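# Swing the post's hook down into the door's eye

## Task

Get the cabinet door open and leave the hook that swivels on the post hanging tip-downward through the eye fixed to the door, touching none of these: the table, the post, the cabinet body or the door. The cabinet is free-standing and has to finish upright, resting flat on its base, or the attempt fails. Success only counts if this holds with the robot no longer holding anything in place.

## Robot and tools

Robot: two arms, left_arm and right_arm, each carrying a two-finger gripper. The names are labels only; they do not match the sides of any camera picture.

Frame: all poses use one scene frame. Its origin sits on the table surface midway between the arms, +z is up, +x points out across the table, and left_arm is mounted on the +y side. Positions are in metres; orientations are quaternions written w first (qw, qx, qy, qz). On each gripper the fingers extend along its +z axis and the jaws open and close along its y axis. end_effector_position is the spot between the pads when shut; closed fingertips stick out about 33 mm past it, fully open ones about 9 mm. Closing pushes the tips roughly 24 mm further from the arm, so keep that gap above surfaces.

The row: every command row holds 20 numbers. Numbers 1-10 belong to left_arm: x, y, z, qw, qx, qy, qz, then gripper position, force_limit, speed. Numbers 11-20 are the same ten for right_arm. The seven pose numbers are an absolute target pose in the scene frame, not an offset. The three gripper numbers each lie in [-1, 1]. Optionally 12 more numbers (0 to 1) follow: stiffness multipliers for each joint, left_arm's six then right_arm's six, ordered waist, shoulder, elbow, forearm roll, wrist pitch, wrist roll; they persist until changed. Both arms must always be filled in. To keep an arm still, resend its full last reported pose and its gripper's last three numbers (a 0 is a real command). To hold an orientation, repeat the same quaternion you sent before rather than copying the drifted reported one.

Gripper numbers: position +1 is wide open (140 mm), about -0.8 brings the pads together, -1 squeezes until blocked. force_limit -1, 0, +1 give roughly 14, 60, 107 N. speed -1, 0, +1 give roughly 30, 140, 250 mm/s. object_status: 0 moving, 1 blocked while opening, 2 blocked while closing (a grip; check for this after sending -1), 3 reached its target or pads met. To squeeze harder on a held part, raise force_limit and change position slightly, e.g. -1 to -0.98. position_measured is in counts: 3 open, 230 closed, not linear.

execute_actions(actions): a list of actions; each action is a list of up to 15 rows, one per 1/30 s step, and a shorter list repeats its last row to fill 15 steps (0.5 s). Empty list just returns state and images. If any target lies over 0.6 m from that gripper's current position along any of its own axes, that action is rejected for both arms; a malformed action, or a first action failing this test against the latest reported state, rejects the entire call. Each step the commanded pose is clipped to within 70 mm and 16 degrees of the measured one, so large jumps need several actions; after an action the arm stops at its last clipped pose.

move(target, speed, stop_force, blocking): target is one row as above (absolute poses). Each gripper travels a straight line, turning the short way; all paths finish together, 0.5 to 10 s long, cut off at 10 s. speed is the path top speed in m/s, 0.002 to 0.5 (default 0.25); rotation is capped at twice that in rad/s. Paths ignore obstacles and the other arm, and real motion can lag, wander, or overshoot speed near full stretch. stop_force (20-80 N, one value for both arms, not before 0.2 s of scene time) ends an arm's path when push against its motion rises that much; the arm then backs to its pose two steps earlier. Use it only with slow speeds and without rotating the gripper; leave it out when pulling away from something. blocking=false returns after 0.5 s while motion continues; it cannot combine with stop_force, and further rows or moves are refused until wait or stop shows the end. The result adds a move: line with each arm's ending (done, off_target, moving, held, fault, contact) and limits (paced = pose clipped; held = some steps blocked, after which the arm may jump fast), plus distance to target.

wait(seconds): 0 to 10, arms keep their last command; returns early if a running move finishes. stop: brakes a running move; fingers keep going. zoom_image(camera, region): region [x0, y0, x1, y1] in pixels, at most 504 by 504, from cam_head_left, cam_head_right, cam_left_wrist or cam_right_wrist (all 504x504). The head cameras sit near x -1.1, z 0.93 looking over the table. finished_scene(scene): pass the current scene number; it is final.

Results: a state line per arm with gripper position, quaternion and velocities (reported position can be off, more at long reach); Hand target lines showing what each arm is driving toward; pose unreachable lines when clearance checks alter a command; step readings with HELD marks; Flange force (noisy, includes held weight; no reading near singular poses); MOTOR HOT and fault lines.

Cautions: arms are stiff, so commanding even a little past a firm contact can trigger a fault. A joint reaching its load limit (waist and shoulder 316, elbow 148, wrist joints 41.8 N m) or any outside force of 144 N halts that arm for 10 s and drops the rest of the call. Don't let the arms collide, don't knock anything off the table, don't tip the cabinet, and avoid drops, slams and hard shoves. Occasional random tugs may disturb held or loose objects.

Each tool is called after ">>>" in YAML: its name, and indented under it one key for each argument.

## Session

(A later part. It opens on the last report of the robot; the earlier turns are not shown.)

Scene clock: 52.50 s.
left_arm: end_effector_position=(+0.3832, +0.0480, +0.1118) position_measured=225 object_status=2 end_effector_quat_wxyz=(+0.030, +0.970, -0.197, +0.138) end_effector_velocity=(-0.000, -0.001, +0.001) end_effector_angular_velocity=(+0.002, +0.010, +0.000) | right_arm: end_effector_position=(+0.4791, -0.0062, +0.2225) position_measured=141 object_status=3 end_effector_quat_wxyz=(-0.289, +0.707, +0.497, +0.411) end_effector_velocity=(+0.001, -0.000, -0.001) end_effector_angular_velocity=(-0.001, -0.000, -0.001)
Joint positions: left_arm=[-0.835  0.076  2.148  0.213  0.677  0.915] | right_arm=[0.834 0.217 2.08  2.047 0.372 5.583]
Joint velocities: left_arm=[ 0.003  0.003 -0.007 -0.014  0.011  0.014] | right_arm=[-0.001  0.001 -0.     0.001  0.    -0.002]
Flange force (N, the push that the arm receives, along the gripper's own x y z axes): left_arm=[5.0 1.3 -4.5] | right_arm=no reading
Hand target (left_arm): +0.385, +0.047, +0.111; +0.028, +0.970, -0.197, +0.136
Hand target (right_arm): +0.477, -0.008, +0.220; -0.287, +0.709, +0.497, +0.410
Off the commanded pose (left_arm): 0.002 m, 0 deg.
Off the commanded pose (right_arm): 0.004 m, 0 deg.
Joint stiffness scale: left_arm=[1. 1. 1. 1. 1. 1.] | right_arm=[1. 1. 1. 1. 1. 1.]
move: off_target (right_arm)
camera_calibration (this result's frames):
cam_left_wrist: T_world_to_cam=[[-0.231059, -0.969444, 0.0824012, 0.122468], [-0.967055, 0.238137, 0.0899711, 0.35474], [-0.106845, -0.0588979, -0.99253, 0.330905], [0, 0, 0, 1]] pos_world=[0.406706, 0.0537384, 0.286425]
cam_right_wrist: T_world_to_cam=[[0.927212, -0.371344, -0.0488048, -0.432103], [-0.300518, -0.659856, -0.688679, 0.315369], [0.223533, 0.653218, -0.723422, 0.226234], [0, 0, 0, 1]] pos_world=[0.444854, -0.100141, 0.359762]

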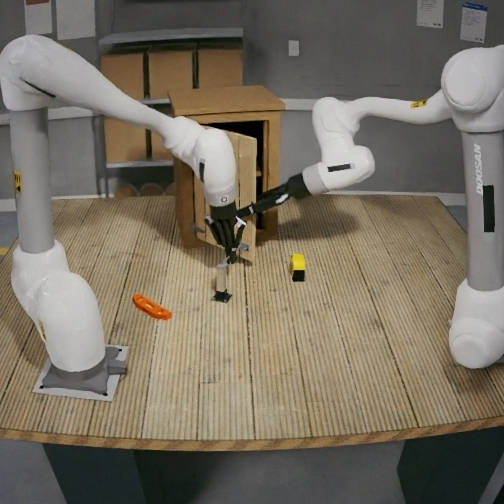

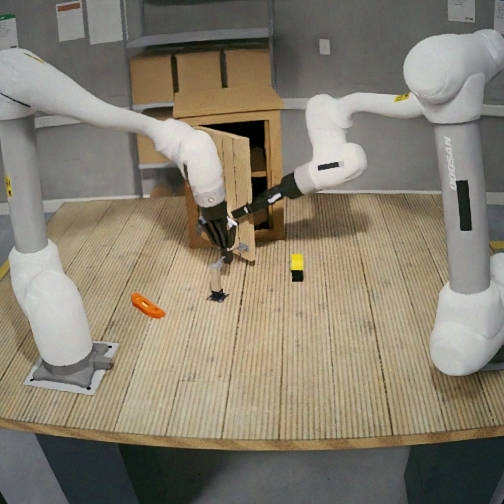

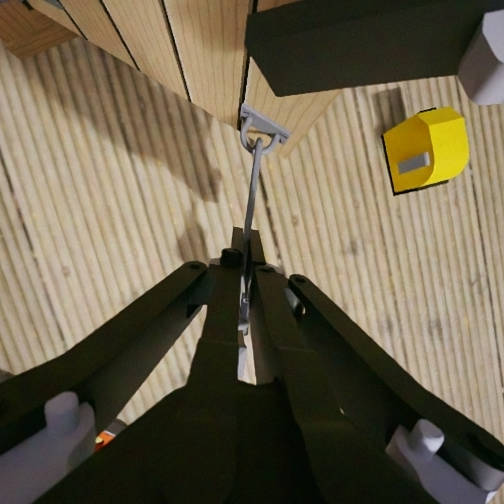

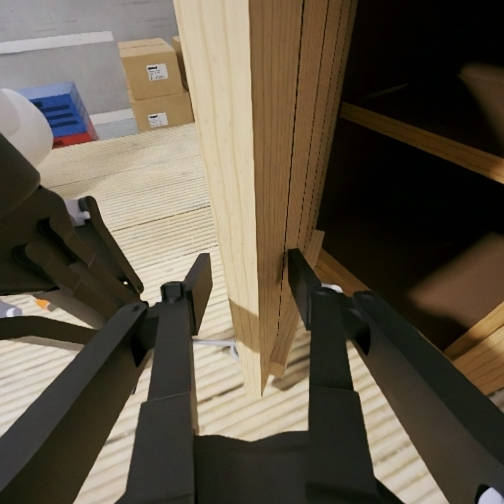

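>>> move:
  target: [0.385,0.0475,0.111,0.028,0.970,-0.197,0.136,-0.4,-0.5,-0.5,0.477,-0.008,0.22,-0.287,0.709,0.497,0.41,-0.1,0,0]

>>> move:
  target: [0.36,0.06,0.2,0.028,0.970,-0.197,0.136,-0.4,-0.5,-0.5,0.447,-0.1,0.22,-0.287,0.709,0.497,0.41,-0.1,0,0]
  speed: 0.1

>>> zoom_image:
  camera: "cam_head_left"
  region: [200,210,270,280]

Scene clock: 57.53 s.
left_arm: end_effector_position=(+0.3831, +0.0487, +0.1111) position_measured=179 object_status=3 end_effector_quat_wxyz=(+0.029, +0.971, -0.196, +0.137) end_effector_velocity=(-0.000, -0.000, +0.000) end_effector_angular_velocity=(-0.000, -0.001, -0.001) | right_arm: end_effector_position=(+0.4791, -0.0062, +0.2225) position_measured=141 object_status=3 end_effector_quat_wxyz=(-0.289, +0.707, +0.497, +0.411) end_effector_velocity=(-0.001, +0.001, -0.001) end_effector_angular_velocity=(-0.002, -0.000, +0.002)
Joint positions: left_arm=[-0.834  0.077  2.148  0.212  0.68   0.917] | right_arm=[0.834 0.217 2.08  2.047 0.372 5.583]
Joint velocities: left_arm=[-0.    -0.001  0.     0.    -0.     0.001] | right_arm=[ 0.002  0.001  0.    -0.    -0.    -0.001]
Flange force (N, the push that the arm receives, along the gripper's own x y z axes): left_arm=[-0.9 0.4 0.8] | right_arm=no reading
Hand target (left_arm): +0.385, +0.048, +0.111; +0.028, +0.970, -0.197, +0.136
Hand target (right_arm): +0.477, -0.008, +0.220; -0.287, +0.709, +0.497, +0.410
Off the commanded pose (left_arm): 0.002 m, 0 deg.
Off the commanded pose (right_arm): 0.004 m, 0 deg.
Joint stiffness scale: left_arm=[1. 1. 1. 1. 1. 1.] | right_arm=[1. 1. 1. 1. 1. 1.]
move: off_target (right_arm)
camera_calibration (this result's frames):
cam_left_wrist: T_world_to_cam=[[-0.230197, -0.969809, 0.0805006, 0.123067], [-0.966983, 0.237249, 0.0930405, 0.35419], [-0.10933, -0.056425, -0.992403, 0.33107], [0, 0, 0, 1]] pos_world=[0.407021, 0.0540011, 0.285694]
cam_right_wrist: T_world_to_cam=[[0.927211, -0.371347, -0.0488059, -0.432101], [-0.30052, -0.65985, -0.688684, 0.315373], [0.223536, 0.653222, -0.723417, 0.226232], [0, 0, 0, 1]] pos_world=[0.444853, -0.10014, 0.359763]

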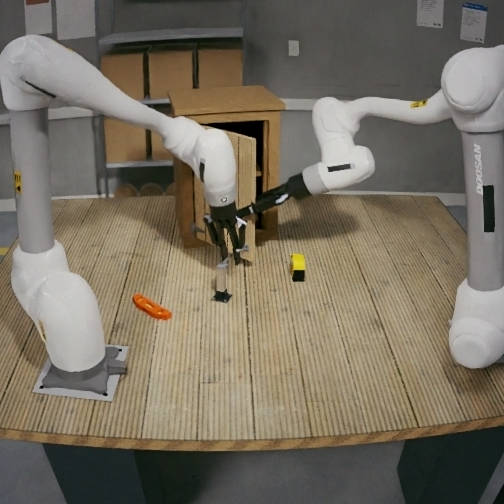

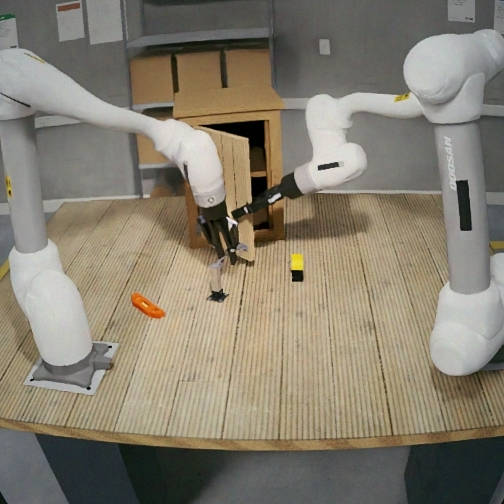

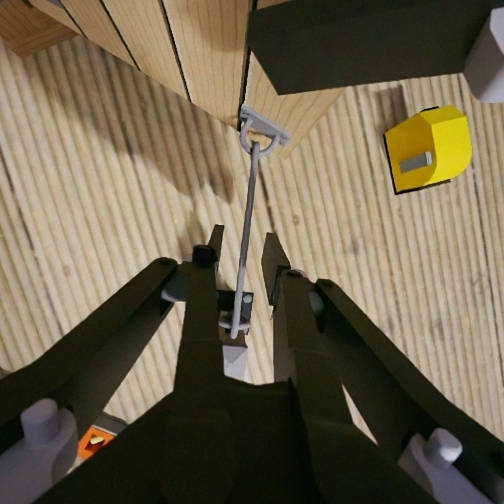

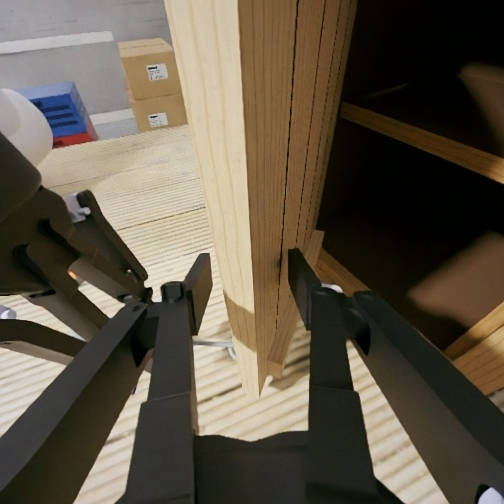

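Scene clock: 58.97 s.
left_arm: end_effector_position=(+0.3593, +0.0636, +0.1935) position_measured=179 object_status=3 end_effector_quat_wxyz=(+0.024, +0.971, -0.195, +0.133) end_effector_velocity=(-0.000, +0.001, +0.002) end_effector_angular_velocity=(-0.001, +0.001, +0.003) | right_arm: end_effector_position=(+0.4496, -0.0972, +0.2208) position_measured=141 object_status=3 end_effector_quat_wxyz=(-0.285, +0.709, +0.497, +0.411) end_effector_velocity=(-0.000, -0.002, +0.000) end_effector_angular_velocity=(+0.000, -0.001, +0.000)
Joint positions: left_arm=[-0.856 -0.045  2.095  0.185  0.865  0.938] | right_arm=[0.758 0.09  2.236 1.999 0.424 5.579]
Joint velocities: left_arm=[ 0.    -0.003 -0.001 -0.001  0.004 -0.001] | right_arm=[-0.003 -0.003  0.003 -0.003  0.002  0.   ]
Flange force (N, the push that the arm receives, along the gripper's own x y z axes): left_arm=[1.3 -3.9 0.1] | right_arm=no reading
Hand target (left_arm): +0.360, +0.060, +0.200; +0.028, +0.970, -0.197, +0.136
Hand target (right_arm): +0.447, -0.100, +0.220; -0.287, +0.709, +0.497, +0.410
Off the commanded pose (left_arm): 0.007 m, 1 deg.
Off the commanded pose (right_arm): 0.004 m, 0 deg.
Joint stiffness scale: left_arm=[1. 1. 1. 1. 1. 1.] | right_arm=[1. 1. 1. 1. 1. 1.]
move: off_target (left_arm, right_arm)
camera_calibration (this result's frames):
cam_left_wrist: T_world_to_cam=[[-0.226323, -0.971353, 0.0724662, 0.125676], [-0.967296, 0.232877, 0.10053, 0.318995], [-0.114526, -0.047344, -0.992291, 0.412336], [0, 0, 0, 1]] pos_world=[0.38423, 0.0673107, 0.367982]
cam_right_wrist: T_world_to_cam=[[0.924815, -0.377863, -0.044014, -0.43923], [-0.303525, -0.663183, -0.684149, 0.245361], [0.229325, 0.646071, -0.728013, 0.288718], [0, 0, 0, 1]] pos_world=[0.414469, -0.189782, 0.358721]

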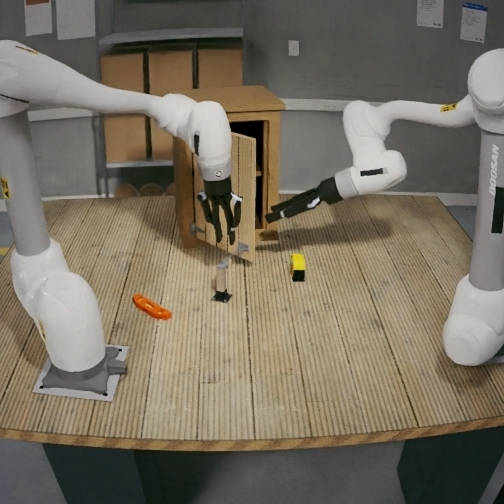

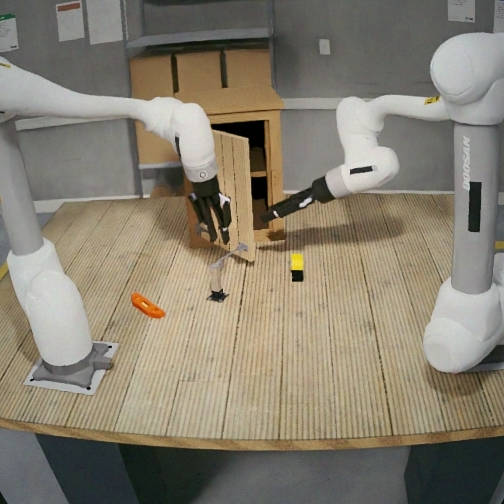

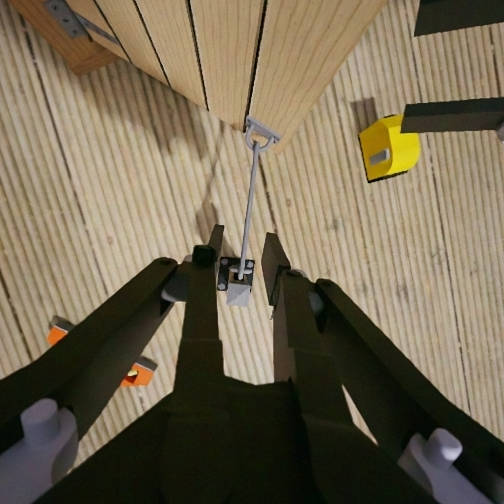

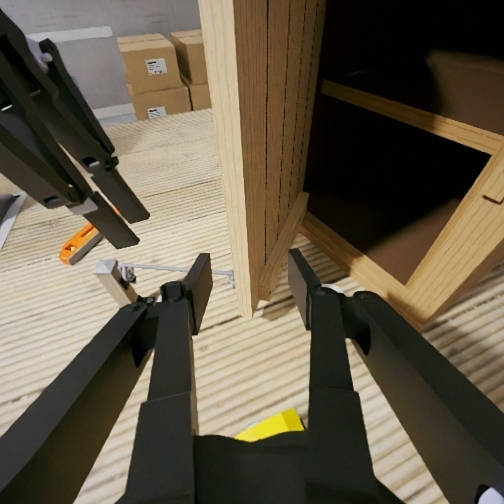

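Region (200, 210, 270, 280) of cam_head_left's 504x504 image, scaled by 7.200, with more detail than that image has.

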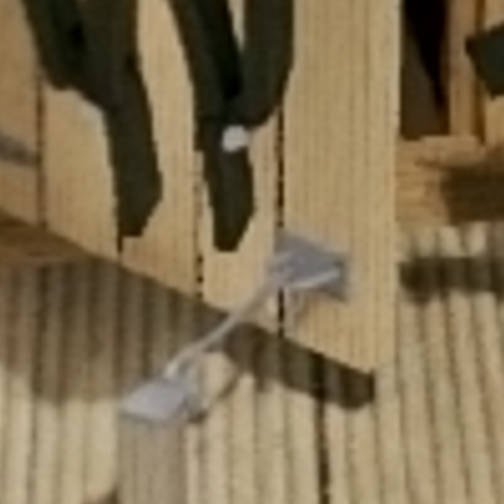

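>>> finished_scene:
  scene: 2

The scene is finished: the task was done.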